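## Task

Carry plate B38 from nest N1 and set it in landing nest N3, lying flat and held by N3's locators, with its well A1 at the corner of N3 labelled A1. Releasing it a few millimetres above its seat in N3 is acceptable, but a much greater drop there fails. Plate B83 has to remain on N2 as it was at the start. The result must hold without the robot's support, so open the gripper and back the arm away at the end.

## Robot and tools

Robot: one arm (yam_st) with six revolute joints and a parallel two-finger gripper. Joint order in every row and in the result lines: waist, shoulder, elbow, wrist pitch, wrist yaw, wrist roll, then the gripper. Stated ranges (rad): waist -2.618 to 3.054, shoulder 0.000 to 3.142, elbow 0.000 to 3.142, wrist pitch -1.571 to 1.571, wrist yaw -1.571 to 1.571, wrist roll -2.094 to 2.094. True ends may differ from these by up to 0.036 rad either way. The pinch point lies between the pads about 1 cm back from the fingertips; fingers point along the pinch link's +z and close along its y. The wrist camera and its mount hang off the gripper and can collide.

Scene frame: origin on the table top under the arm base, +z up, +y to the left when facing +x. The base can sit slightly tilted relative to the table. Each nest has a sign on the deck naming it. On every labelled plate, well A1 is at the short end carrying the label, in the corner farther from the labelled long side.

execute_actions takes "actions", a list holding at most one item, plus optional "pictures" (boolean). An empty list just reports state. An item {"steps": n} with no rows is a wait of up to 300 control steps (1/30 s each), counted from the previous result. An item with "rows" is a motion: 1 to 15 rows, "steps" up to 15 (default 15); each row covers one step and the final row repeats to fill the remaining steps. A refused call moves nothing.

Each row is a single list of 7 numbers, each within [-1, 1]. The first six are joint offsets, not targets: they are added to the joint angles reported in the most recent result that lists them (before any such result in the scene, or for later calls in the same reply, they count from where the arm is when the action begins). They are not cumulative from row to row. Scale: 1.0 equals 1.202 rad for the waist, 1.258 for the shoulder, 1.238 for the elbow, 2.073 for wrist pitch, and 2.022 for wrist yaw and for wrist roll. So a row of all zeros pulls the arm back to the reference angles; it is not a pause. The seventh number is the gripper opening as an absolute setting: +1 fully open, -1 shut. A call is refused if any joint would go outward more than 0.036 rad beyond its stated end; requests past the real end are clipped and reported as "joint sent to its limit" (possibly for an earlier action). The absence of that line does not prove more travel is available.

Motion limits: each step, the target can lead the measured angle by at most 0.202 rad (waist), 0.258 (shoulder), 0.238 (elbow), 0.573 (wrist pitch), 0.522 (wrist yaw and roll); if targets would move the gripper more than 70 mm from where it is, all are scaled back. Friction can leave a joint up to about 0.031 rad off its command, and tiny commands may not move it. Between calls the arm keeps chasing the last target until it nearly stops or a step is HELD.

Gripping: grip_measured reports finger opening on the same -1..+1 scale you command. To hold something, command roughly 0.03 below grip_measured; a smaller margin grips more softly. Pad force tops out near 50 to 62 N per pad, weaker on very thin parts. Readings may be biased by about 1 mm throughout a scene.

Result lines: Joint positions and Joint velocities list the six joints (rad, rad/s) then the pad gap (m, m/s; 0.094 m fully open). Joint torques are raw drive outputs with per-unit offset, scale and noise, not pure contact load. "joint command not followed" means the clearance check altered or blocked targets; HELD marks steps where your row was partly or wholly not sent. MOTOR HOT appears from 75 °C; OVER-TEMPERATURE FAULT means a stop (at 90 °C a 10 s halt; at 100 °C motors release and the arm drops). Holding loads heats motors.

Cameras: cam_head_left, cam_head_right, cam_high, cam_low, cam_wrist, each 896x504. The calibration gives K, distortion D and T_world_to_cam (scene frame to camera, metres) for all but cam_wrist, whose pose is unknown; real poses can be off by a couple of degrees and millimetres. zoom_image takes "camera" (one of those names) and "region" [x0, y0, x1, y1] in that camera's pixels, origin top-left, at most 504 by 504; it returns a sharper crop of the latest image. read_manual(section="licences") only returns licence texts.

finished_scene takes "scene", the number of the scene being closed; it is irreversible and reports whether the goal was met, then gives the next task. Ending a reply without a tool call ends everything.

Avoid: knocking or placing anything off the table (ends the scene), dropping or letting a plate slip, slamming, hard collisions and strong pushes, disturbing the other plate on N2, overheating motors, and jerky or wasteful motion.

Each tool is called after "Request:" as name(argument=value, ...), one argument or row to a line, values as JSON.

## Session

Request:
execute_actions(
  actions=[],
)

Scene clock: 0.00 s of 6000.00 s.
grip_measured=+1.000
Joint positions: [ 0.857  1.766  1.019 -0.398  0.512 -0.795  0.094]
Joint velocities: [ 0.002 -0.007 -0.002  0.037  0.051 -0.051  0.   ]
Joint torques (N m, as the arm reports them, + toward a larger angle): no reading
Motor temperatures (°C, as the motors report them): [25 24 21 26 24 24]

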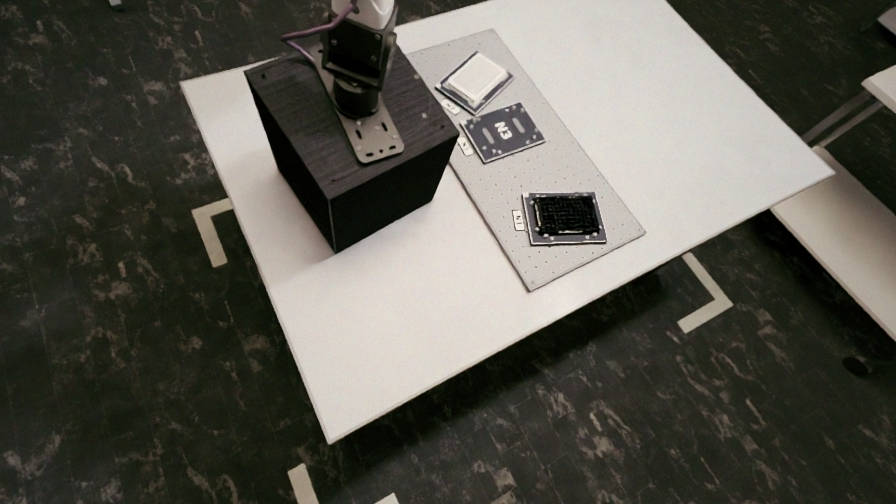

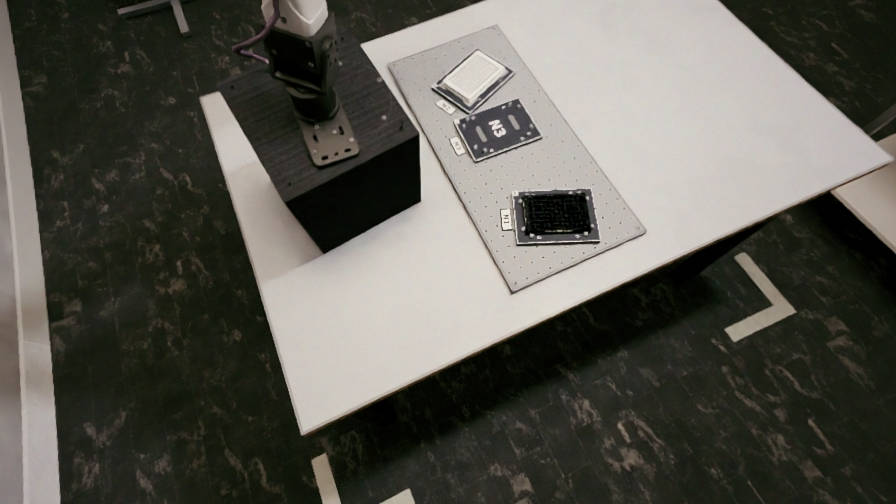

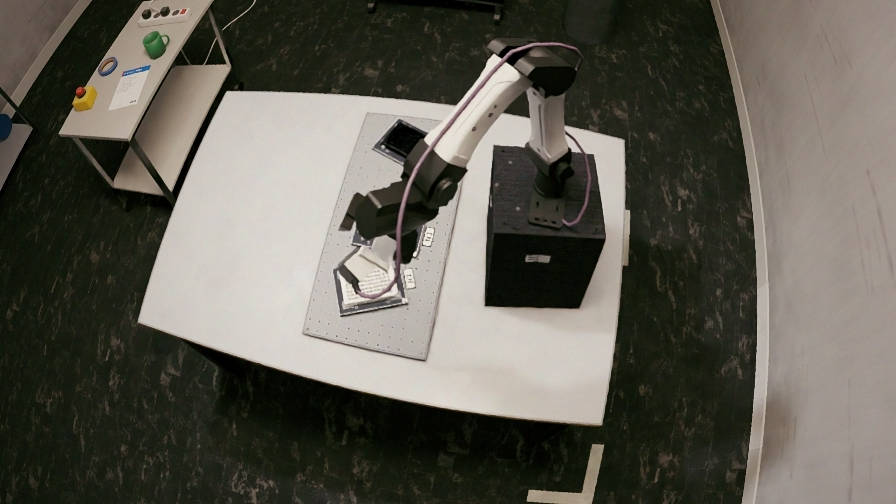

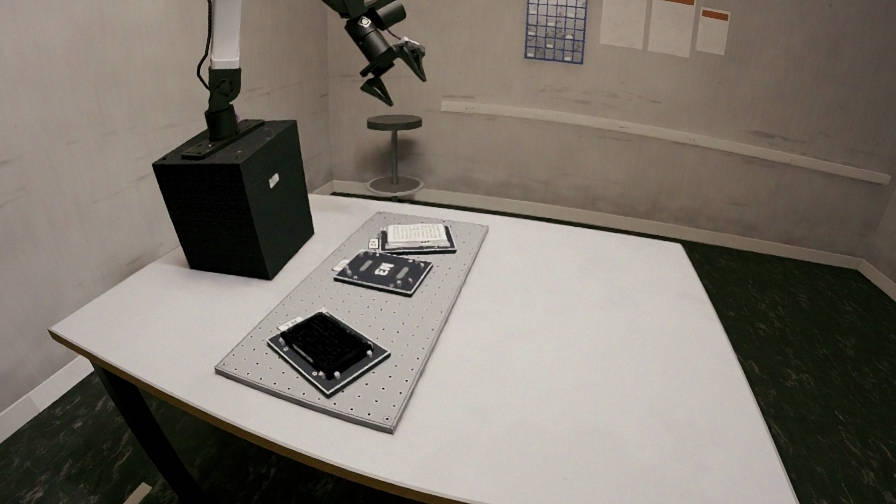

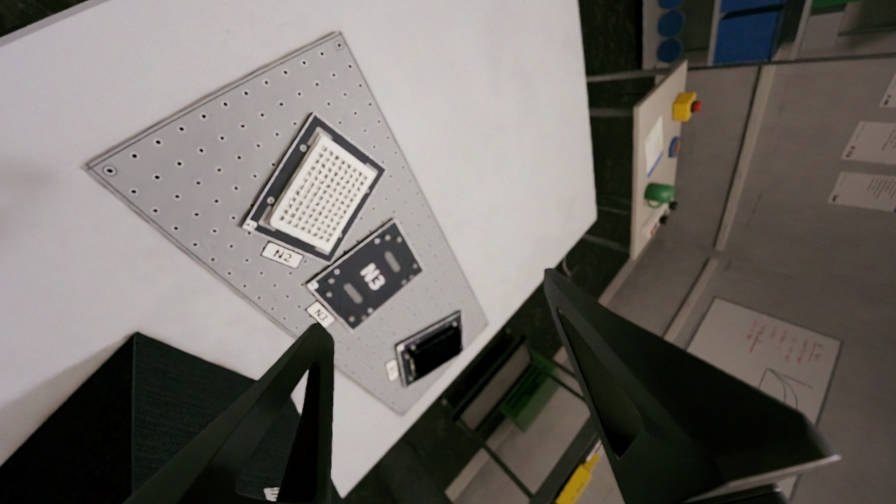

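Request:
zoom_image(
  camera="cam_head_left",
  region=[400, 40, 660, 270],
)

Request:
zoom_image(
  camera="cam_head_right",
  region=[400, 40, 660, 270],
)

Request:
zoom_image(
  camera="cam_low",
  region=[140, 90, 500, 410],
)

Region (400, 40, 660, 270) of cam_head_left's 896x504 image, scaled by 1.938, with more detail than that image has; it fills the top 446 rows of this view, and the rest is white.

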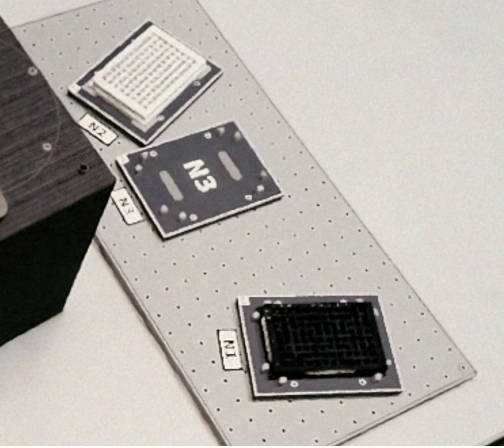

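Region (400, 40, 660, 270) of cam_head_right's 896x504 image, scaled by 1.938, with more detail than that image has; it fills the top 446 rows of this view, and the rest is white.

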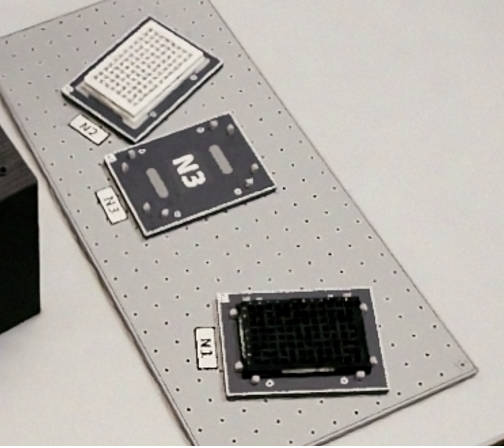

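Region (140, 90, 500, 410) of cam_low's 896x504 image, scaled by 1.400, with more detail than that image has.

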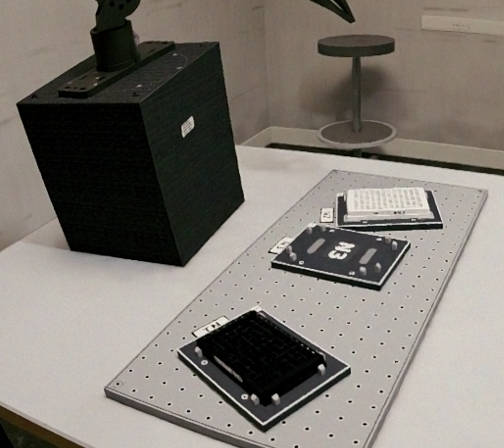

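Request:
execute_actions(
  actions=[
    {"rows":[[-0.3,0.1,0.1,-0.02,-0.1,0.1,1],[-0.3,0.1,0.1,-0.02,-0.1,0.1,1],[-0.3,0.1,0.1,-0.02,-0.1,0.1,1],[-0.6,0.3,0.2,-0.03,-0.2,0.2,1],[-0.6,0.3,0.2,-0.03,-0.2,0.2,1],[-0.6,0.3,0.2,-0.03,-0.2,0.2,1],[-1,0.5,0.33,-0.051,-0.253,0.331,1]]},
  ],
  pictures=false,
)

Request:
execute_actions(
  actions=[
    {"steps":45},
  ],
  pictures=false,
)

Scene clock: 17.20 s of 6000.00 s.
grip_measured=+1.000
Joint positions: [ 0.041  2.386  1.405 -0.456  0.067 -0.241  0.094]
Joint velocities: [-1.81   0.462 -0.007 -0.359 -0.403  0.623  0.   ]
Joint torques (N m, as the arm reports them, + toward a larger angle): [  0.9  -14.61   6.74   0.68  -0.16   0.02]
Motor temperatures (°C, as the motors report them): [26 28 24 28 24 24]
Steps of this call (steps 1 to 90: nothing new was sent; then 13.70 s passed at rest; steps 91 to 105: all 15 steps of this action). Readings (joint positions):
91: [0.833 1.781 1.041 -0.420 0.469 -0.767]
92: [0.785 1.811 1.075 -0.426 0.429 -0.736]
94: [0.655 1.883 1.146 -0.429 0.361 -0.664]
98: [0.424 2.117 1.321 -0.435 0.214 -0.466]
105: the state above

Scene clock: 18.70 s of 6000.00 s.
grip_measured=+1.000
Joint positions: [-0.34   2.404  1.417 -0.497  0.007 -0.136  0.094]
Joint velocities: [-0.012 -0.002 -0.017 -0.066  0.007  0.022  0.   ]
Joint torques (N m, as the arm reports them, + toward a larger angle): [  0.81 -13.6    5.74   0.43  -0.26  -0.01]
Motor temperatures (°C, as the motors report them): [26 29 24 27 24 24]
Steps of this call (steps 1 to 30: the robot went on to your last target; steps 31 to 45: nothing new was sent). Readings (joint positions):
1: [-0.025 2.398 1.405 -0.464 0.056 -0.222]
2: [-0.092 2.404 1.405 -0.470 0.047 -0.207]
4: [-0.227 2.404 1.407 -0.476 0.034 -0.184]
8: [-0.395 2.404 1.417 -0.477 0.032 -0.150]
45: the state above
The arm was judged still, so your last target was given up. Only a new action makes it travel on or press farther. Fingers that are still opening or closing keep moving.

Request:
execute_actions(
  actions=[
    {"rows":[[-0.04,0.04,0.02,0,0,0,1],[-0.04,0.04,0.02,0,0,0,1],[-0.08,0.08,0.04,0,0,0,1],[-0.08,0.08,0.04,0,0,0,1],[-0.127,0.116,0.053,-0.003,0,0.005,1]]},
  ],
  pictures=false,
)

Request:
execute_actions(
  actions=[
    {"steps":15},
  ],
)

Scene clock: 20.30 s of 6000.00 s.
grip_measured=+1.000
Joint positions: [-0.502  2.549  1.47  -0.504  0.011 -0.133  0.094]
Joint velocities: [ 0.11  -0.007  0.007  0.007 -0.095  0.051  0.   ]
Joint torques (N m, as the arm reports them, + toward a larger angle): [  0.99 -12.89   5.23   0.25  -0.19  -0.04]
Motor temperatures (°C, as the motors report them): [26 30 24 27 24 24]
Steps of this call (steps 1 to 33: nothing new was sent; steps 34 to 48: all 15 steps of this action). Readings (joint positions):
34: [-0.344 2.407 1.419 -0.497 0.006 -0.136]
35: [-0.351 2.413 1.422 -0.497 0.006 -0.136]
37: [-0.383 2.442 1.443 -0.497 0.004 -0.136]
41: [-0.486 2.522 1.470 -0.491 0.005 -0.135]
48: the state above

Scene clock: 20.80 s of 6000.00 s.
grip_measured=+1.000
Joint positions: [-0.496  2.549  1.47  -0.504  0.011 -0.133  0.094]
Joint velocities: [-0.007 -0.007 -0.012  0.007 -0.022  0.022  0.   ]
Joint torques (N m, as the arm reports them, + toward a larger angle): [  1.23 -12.88   5.15   0.25  -0.2   -0.03]
Motor temperatures (°C, as the motors report them): [26 30 24 27 24 24]
Steps of this call (steps 1 to 15: the robot went on to your last target). Readings (joint positions):
1: [-0.499 2.549 1.470 -0.504 0.011 -0.133]
2: [-0.497 2.549 1.470 -0.504 0.011 -0.133]
4: [-0.496 2.549 1.470 -0.504 0.011 -0.133]
8: [-0.496 2.549 1.470 -0.504 0.011 -0.133]
15: the state above
The arm was judged still, so your last target was given up. Only a new action makes it travel on or press farther. Fingers that are still opening or closing keep moving.

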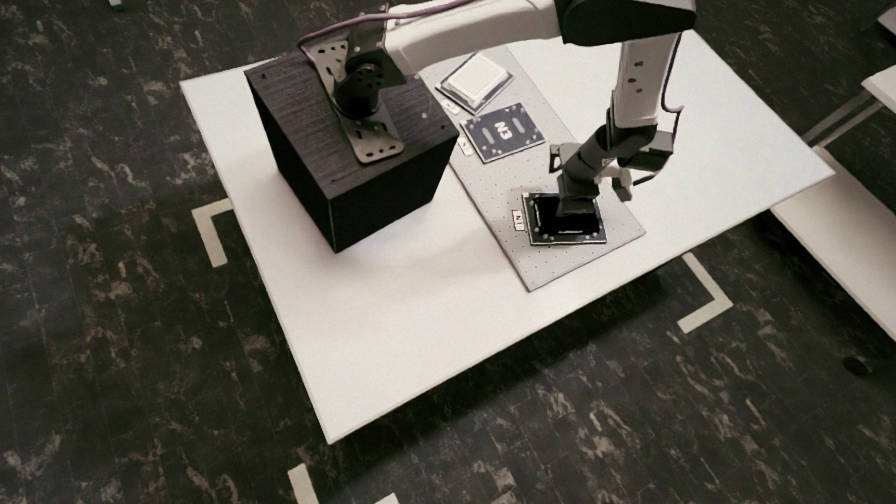

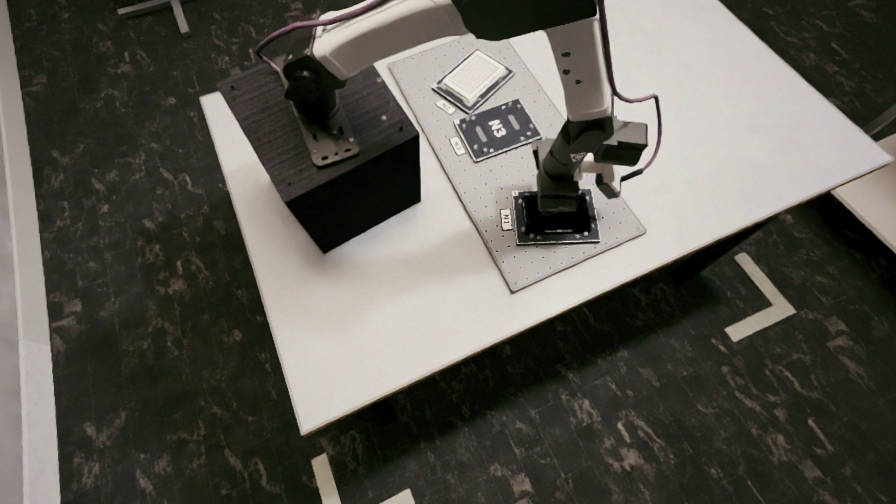

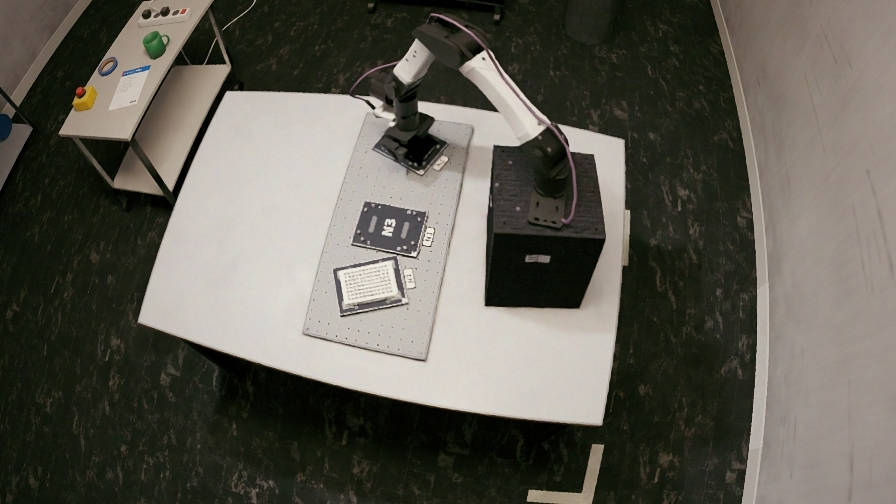

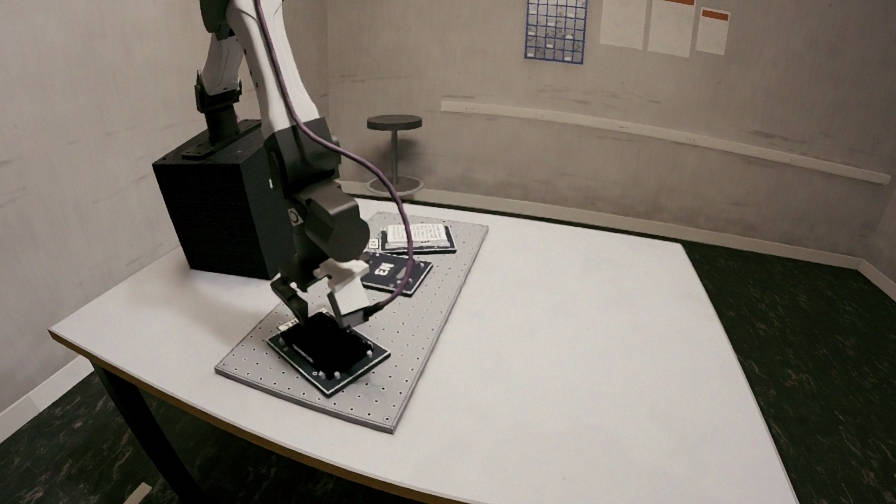

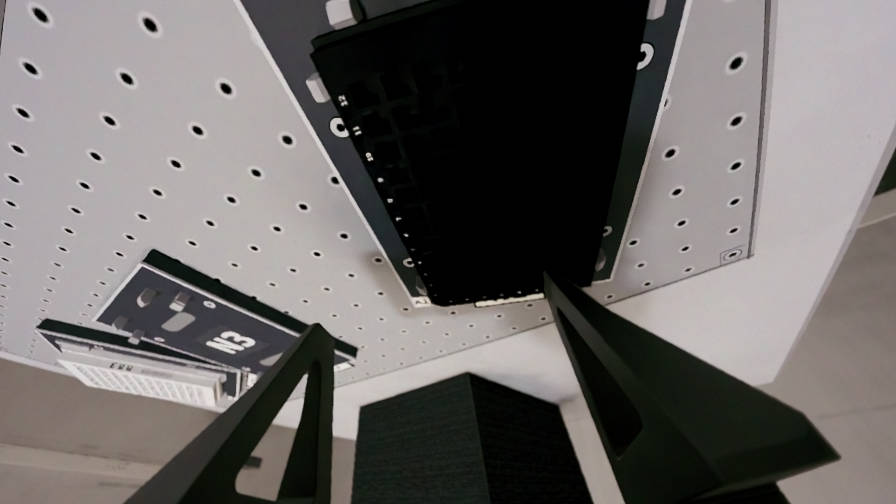

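Request:
zoom_image(
  camera="cam_low",
  region=[200, 150, 460, 410],
)

Request:
zoom_image(
  camera="cam_high",
  region=[340, 60, 500, 200],
)

Request:
zoom_image(
  camera="cam_head_right",
  region=[480, 100, 680, 270],
)

Region (200, 150, 460, 410) of cam_low's 896x504 image, scaled by 1.938, with more detail than that image has.

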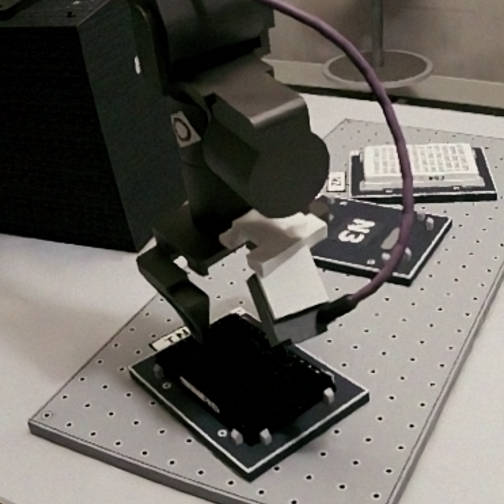

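Region (340, 60, 500, 200) of cam_high's 896x504 image, scaled by 3.150, with more detail than that image has; it fills the top 441 rows of this view, and the rest is white.

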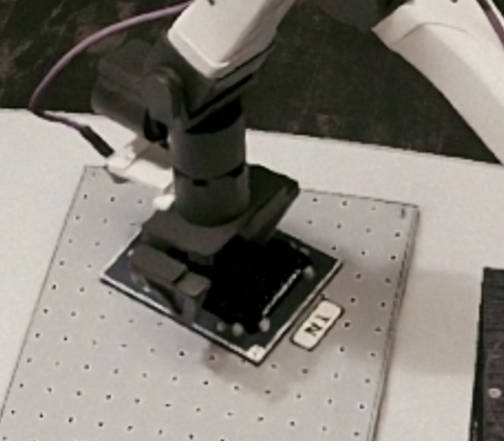

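Region (480, 100, 680, 270) of cam_head_right's 896x504 image, scaled by 2.520, with more detail than that image has; it fills the top 428 rows of this view, and the rest is white.

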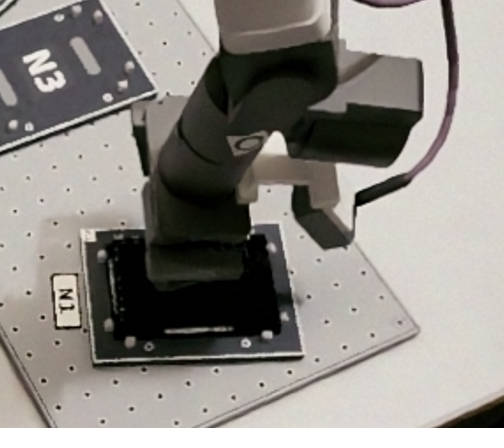

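Request:
execute_actions(
  actions=[
    {"rows":[[0,0.03,0.01,0.013,0,0,1],[0,0.03,0.01,0.013,0,0,1],[0,0.06,0.02,0.026,0,0,1],[0,0.06,0.02,0.026,0,0,1],[0,0.085,0.03,0.036,0,0,1],[0,0.085,0.03,0.036,0,0,1],[0,0.103,0.043,0.043,0,0,1]]},
  ],
)

Request:
zoom_image(
  camera="cam_low",
  region=[220, 200, 440, 410],
)

Request:
zoom_image(
  camera="cam_high",
  region=[340, 60, 500, 200],
)

Scene clock: 26.97 s of 6000.00 s.
grip_measured=+1.000
Joint positions: [-0.489  2.609  1.51  -0.47   0.018 -0.128  0.094]
Joint velocities: [-0.007  0.002  0.002 -0.022  0.007  0.051  0.   ]
Joint torques (N m, as the arm reports them, + toward a larger angle): [ 0.61 -8.1   5.11  0.85 -0.23 -0.15]
Motor temperatures (°C, as the motors report them): [26 33 24 27 24 24]
Steps of this call (steps 1 to 90: nothing new was sent; then 2.67 s passed at rest; steps 91 to 105: all 15 steps of this action). Readings (joint positions):
91: [-0.496 2.550 1.470 -0.502 0.011 -0.133]
92: [-0.496 2.553 1.470 -0.497 0.011 -0.133]
94: [-0.496 2.571 1.476 -0.483 0.011 -0.133]
98: [-0.489 2.608 1.507 -0.466 0.017 -0.130]
105: the state above

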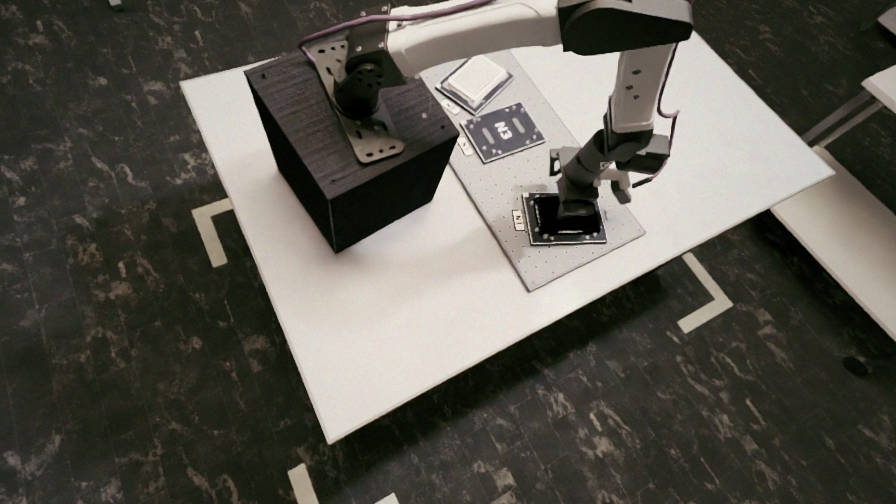

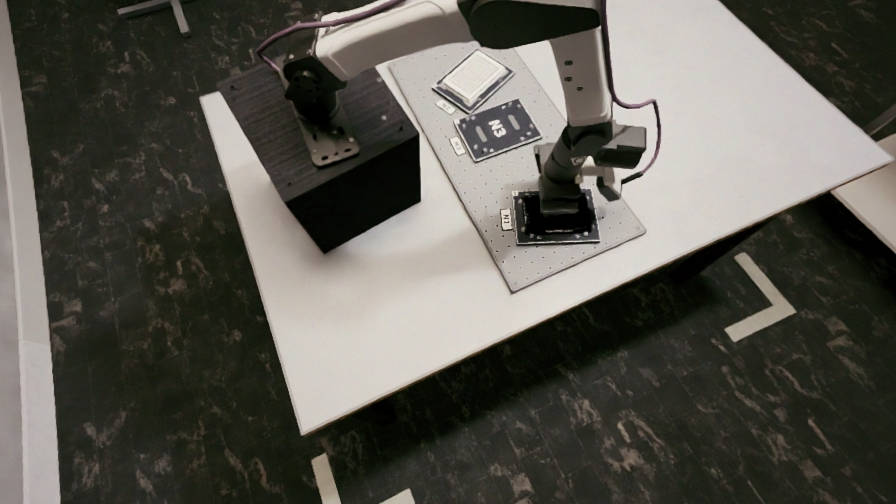

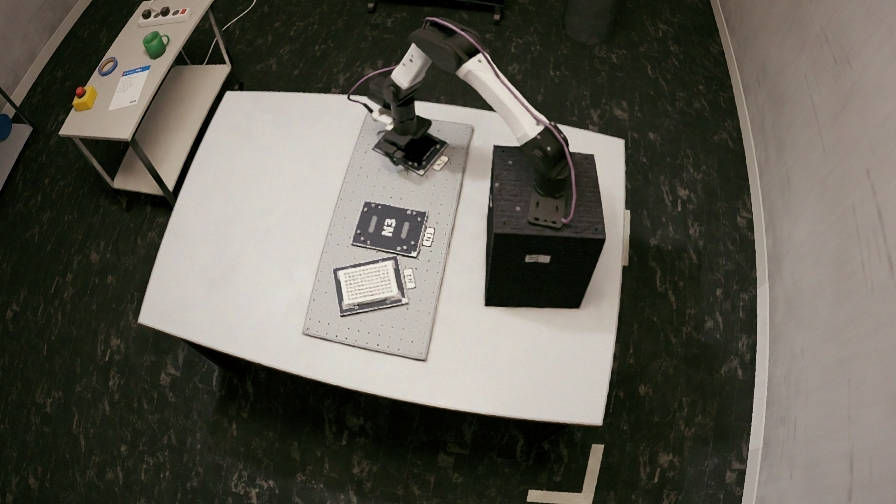

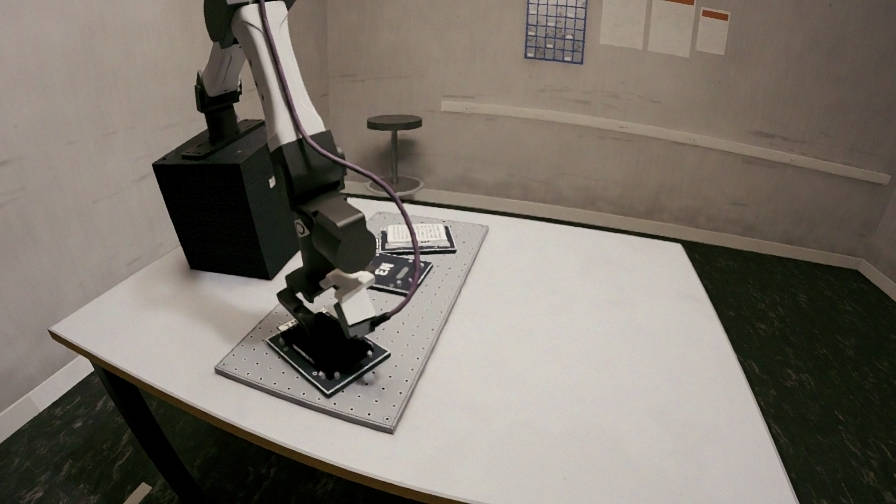

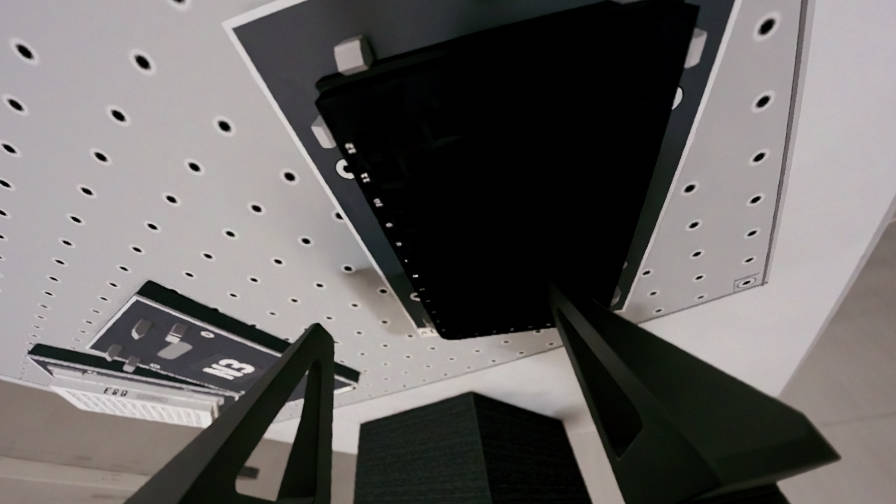

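Region (220, 200, 440, 410) of cam_low's 896x504 image, scaled by 2.291, with more detail than that image has; it fills the top 481 rows of this view, and the rest is white.

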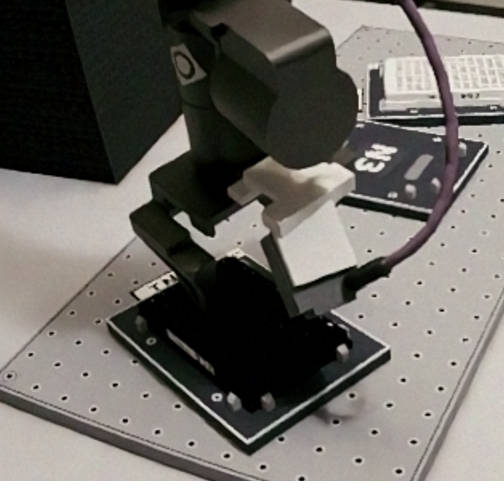

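Region (340, 60, 500, 200) of cam_high's 896x504 image, scaled by 3.150, with more detail than that image has; it fills the top 441 rows of this view, and the rest is white.

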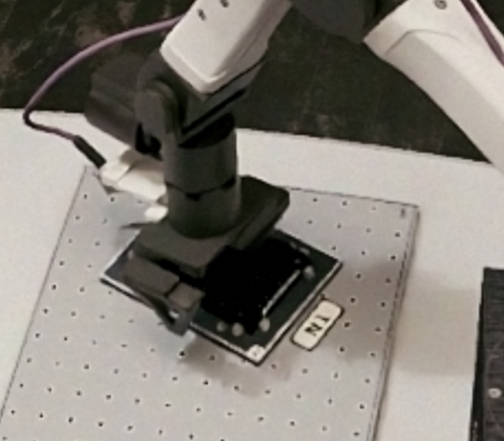

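Request:
execute_actions(
  actions=[
    {"rows":[[0,-0.02,-0.01,-0.006,0,0,1],[0,-0.04,-0.02,-0.012,0,0,1],[0,-0.048,-0.03,-0.016,0,0,1]],"steps":10},
  ],
  pictures=true,
)

Request:
zoom_image(
  camera="cam_low",
  region=[140, 0, 440, 300],
)

Request:
zoom_image(
  camera="cam_high",
  region=[340, 0, 640, 320],
)

Scene clock: 31.83 s of 6000.00 s.
grip_measured=+1.000
Joint positions: [-0.488  2.57   1.491 -0.491  0.018 -0.128  0.094]
Joint velocities: [-0.012  0.002  0.002 -0.037 -0.051 -0.007  0.   ]
Joint torques (N m, as the arm reports them, + toward a larger angle): [  1.14 -14.93   2.99   0.16  -0.15  -0.1 ]
Motor temperatures (°C, as the motors report them): [26 33 24 27 24 24]
Steps of this call (steps 1 to 15: the robot went on to your last target; steps 16 to 90: nothing new was sent; then 1.53 s passed at rest; steps 91 to 100: all 10 steps of this action). Readings (joint positions):
91: [-0.488 2.606 1.510 -0.473 0.018 -0.128]
92: [-0.488 2.603 1.509 -0.474 0.018 -0.128]
94: [-0.488 2.589 1.497 -0.481 0.018 -0.128]
98: [-0.488 2.571 1.491 -0.491 0.018 -0.128]
100: the state above

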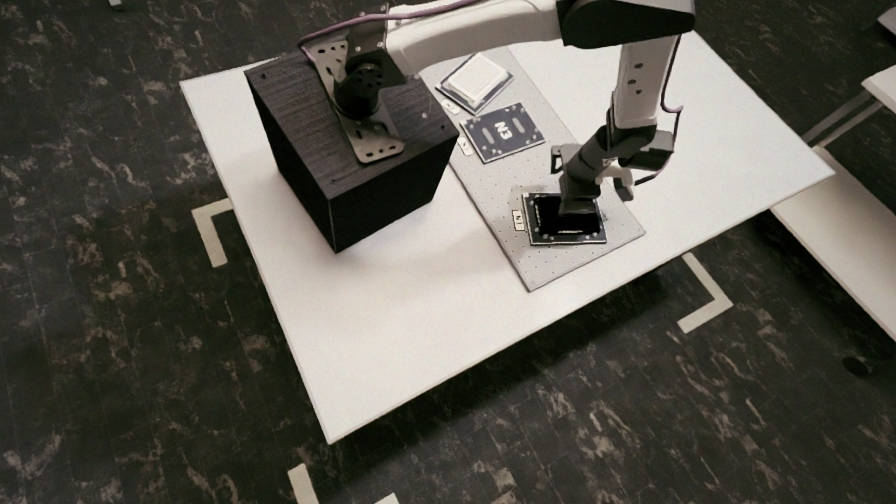

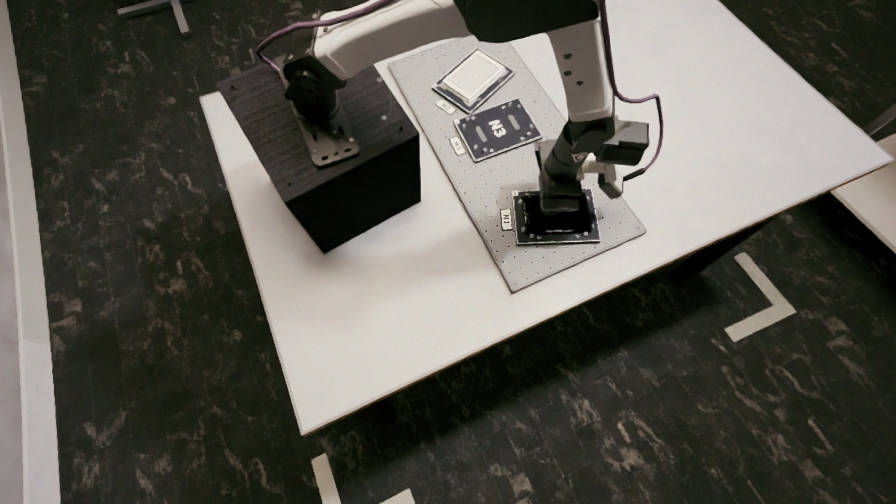

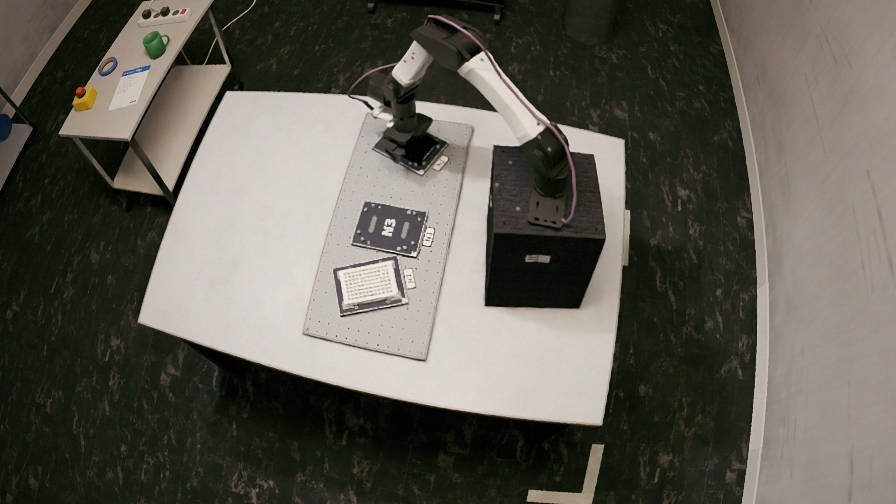

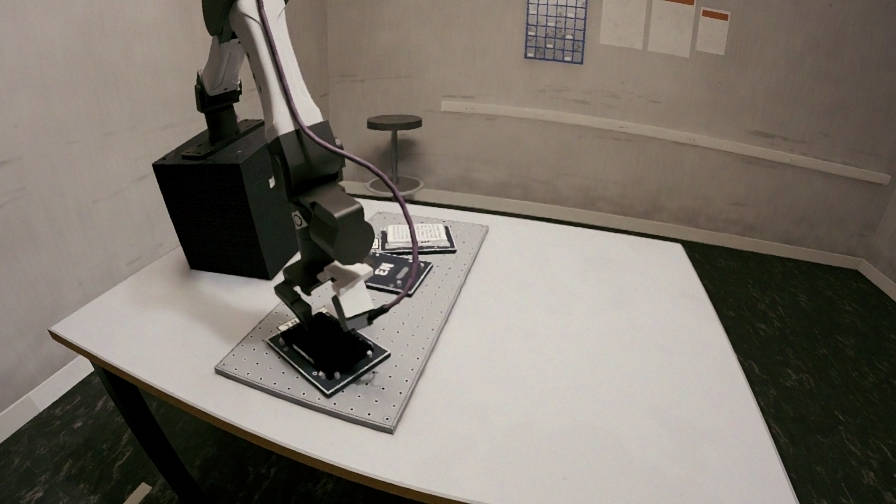

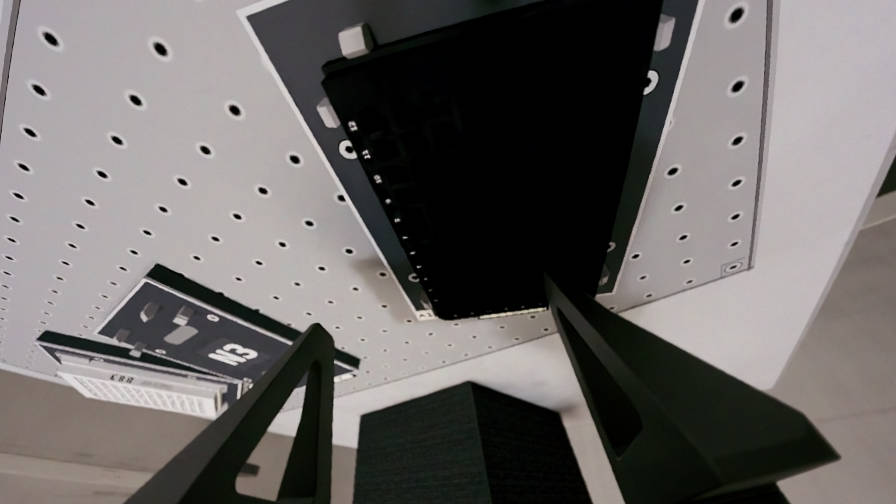

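Region (140, 0, 440, 300) of cam_low's 896x504 image, scaled by 1.680, with more detail than that image has.

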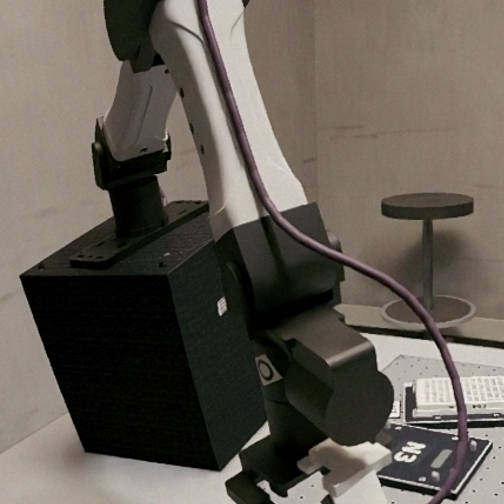

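Region (340, 0, 640, 320) of cam_high's 896x504 image, scaled by 1.575, with more detail than that image has; it fills the left 472 columns of this view, and the rest is white.

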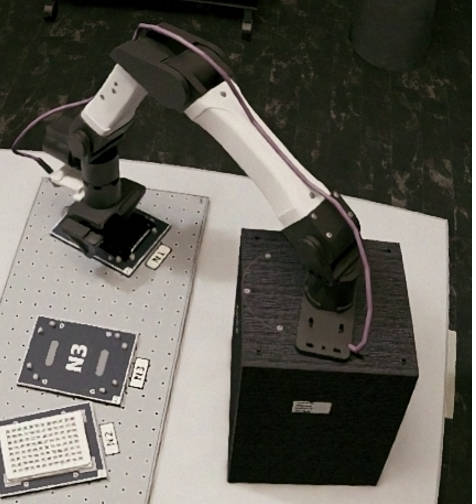

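Request:
execute_actions(
  actions=[
    {"rows":[[-0.01,-0.02,-0.01,0.02,0.015,0,1],[-0.01,-0.02,-0.01,0.02,0.015,0,1],[-0.02,-0.04,-0.025,0.04,0.03,0,1],[-0.02,-0.04,-0.025,0.04,0.03,0,1],[-0.022,-0.053,-0.04,0.061,0.0455,-0.004,1]],"steps":15},
  ],
)

Request:
zoom_image(
  camera="cam_high",
  region=[340, 60, 500, 200],
)

Request:
zoom_image(
  camera="cam_low",
  region=[220, 200, 440, 410],
)

Scene clock: 48.37 s of 6000.00 s.
grip_measured=+1.000
Joint positions: [-0.513  2.523  1.46  -0.38   0.098 -0.128  0.094]
Joint velocities: [ 0.002  0.007 -0.002  0.007  0.081 -0.007  0.   ]
Joint torques (N m, as the arm reports them, + toward a larger angle): [  0.96 -14.92   3.19   0.62   0.07  -0.19]
Motor temperatures (°C, as the motors report them): [26 42 24 26 24 24]
Steps of this call (steps 1 to 15: the robot went on to your last target; steps 16 to 90: nothing new was sent; then 13.03 s passed at rest; steps 91 to 105: all 15 steps of this action). Readings (joint positions):
91: [-0.489 2.570 1.491 -0.492 0.021 -0.128]
92: [-0.490 2.570 1.491 -0.486 0.025 -0.128]
94: [-0.494 2.562 1.482 -0.463 0.040 -0.128]
98: [-0.510 2.533 1.460 -0.414 0.077 -0.128]
105: the state above

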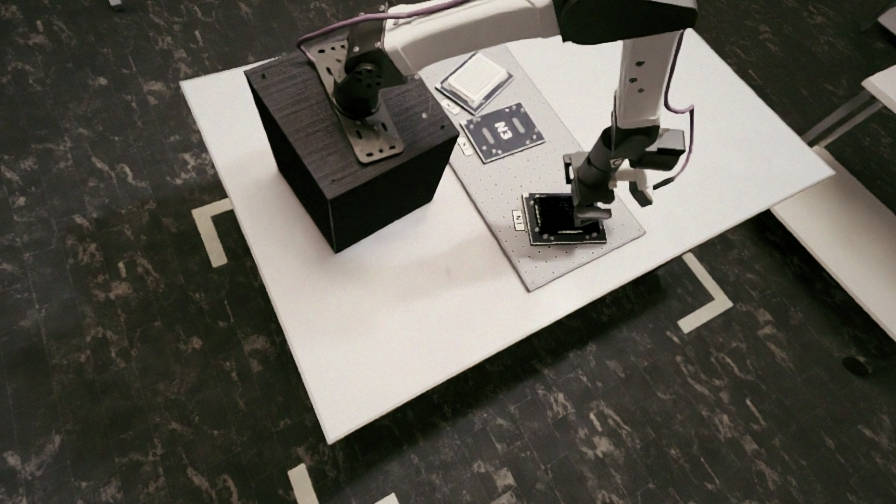

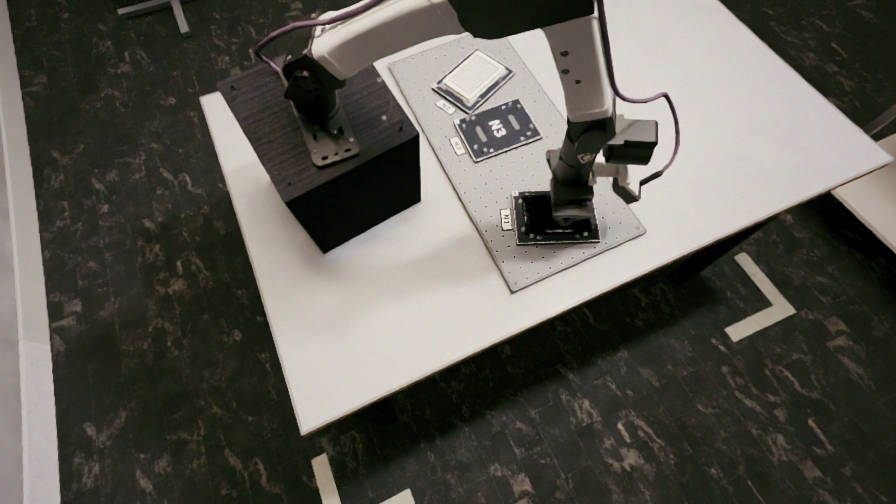

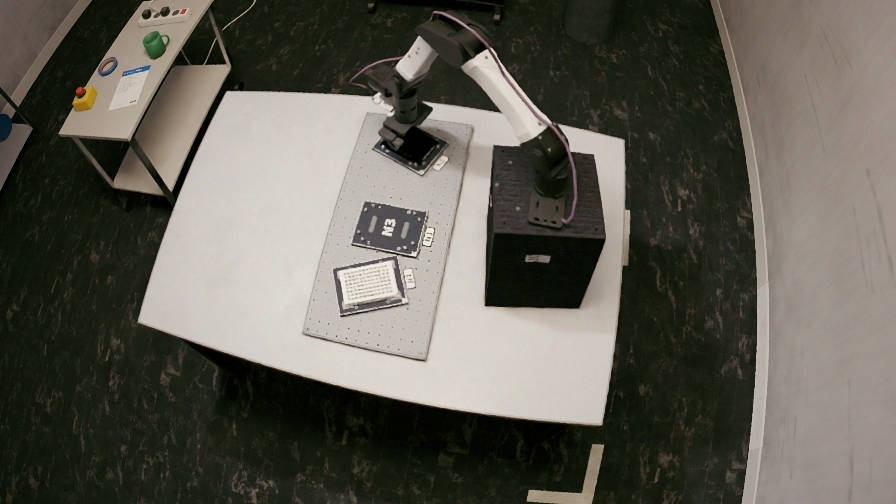

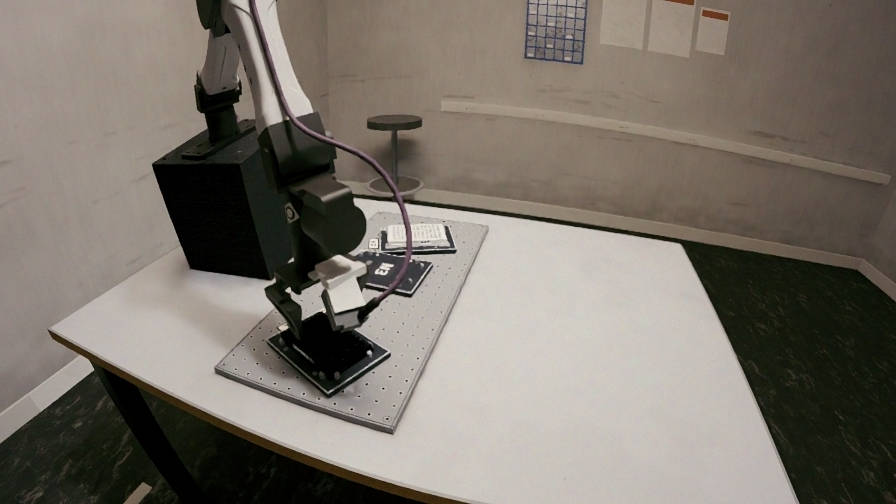

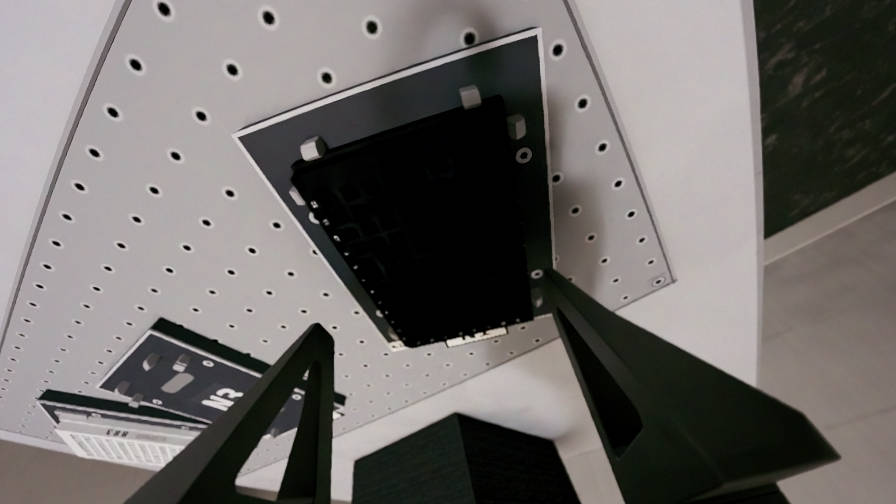

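Region (340, 60, 500, 200) of cam_high's 896x504 image, scaled by 3.150, with more detail than that image has; it fills the top 441 rows of this view, and the rest is white.

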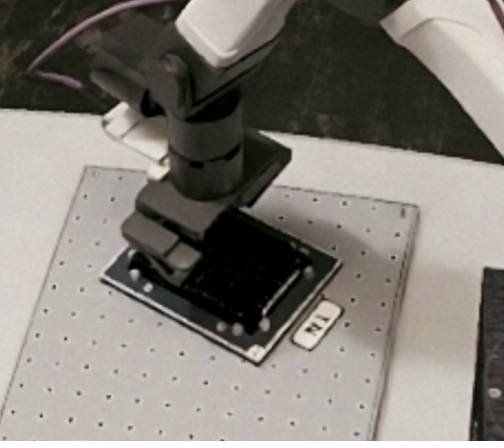

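Region (220, 200, 440, 410) of cam_low's 896x504 image, scaled by 2.291, with more detail than that image has; it fills the top 481 rows of this view, and the rest is white.

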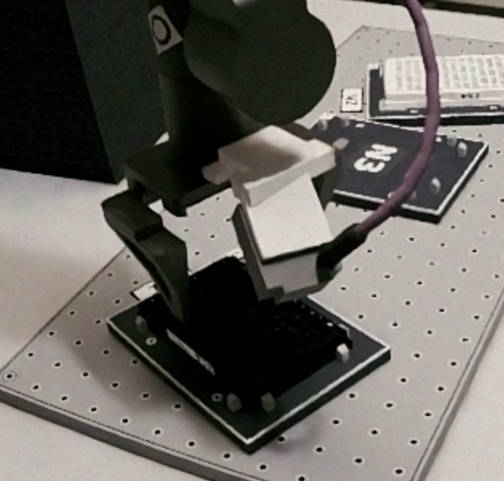

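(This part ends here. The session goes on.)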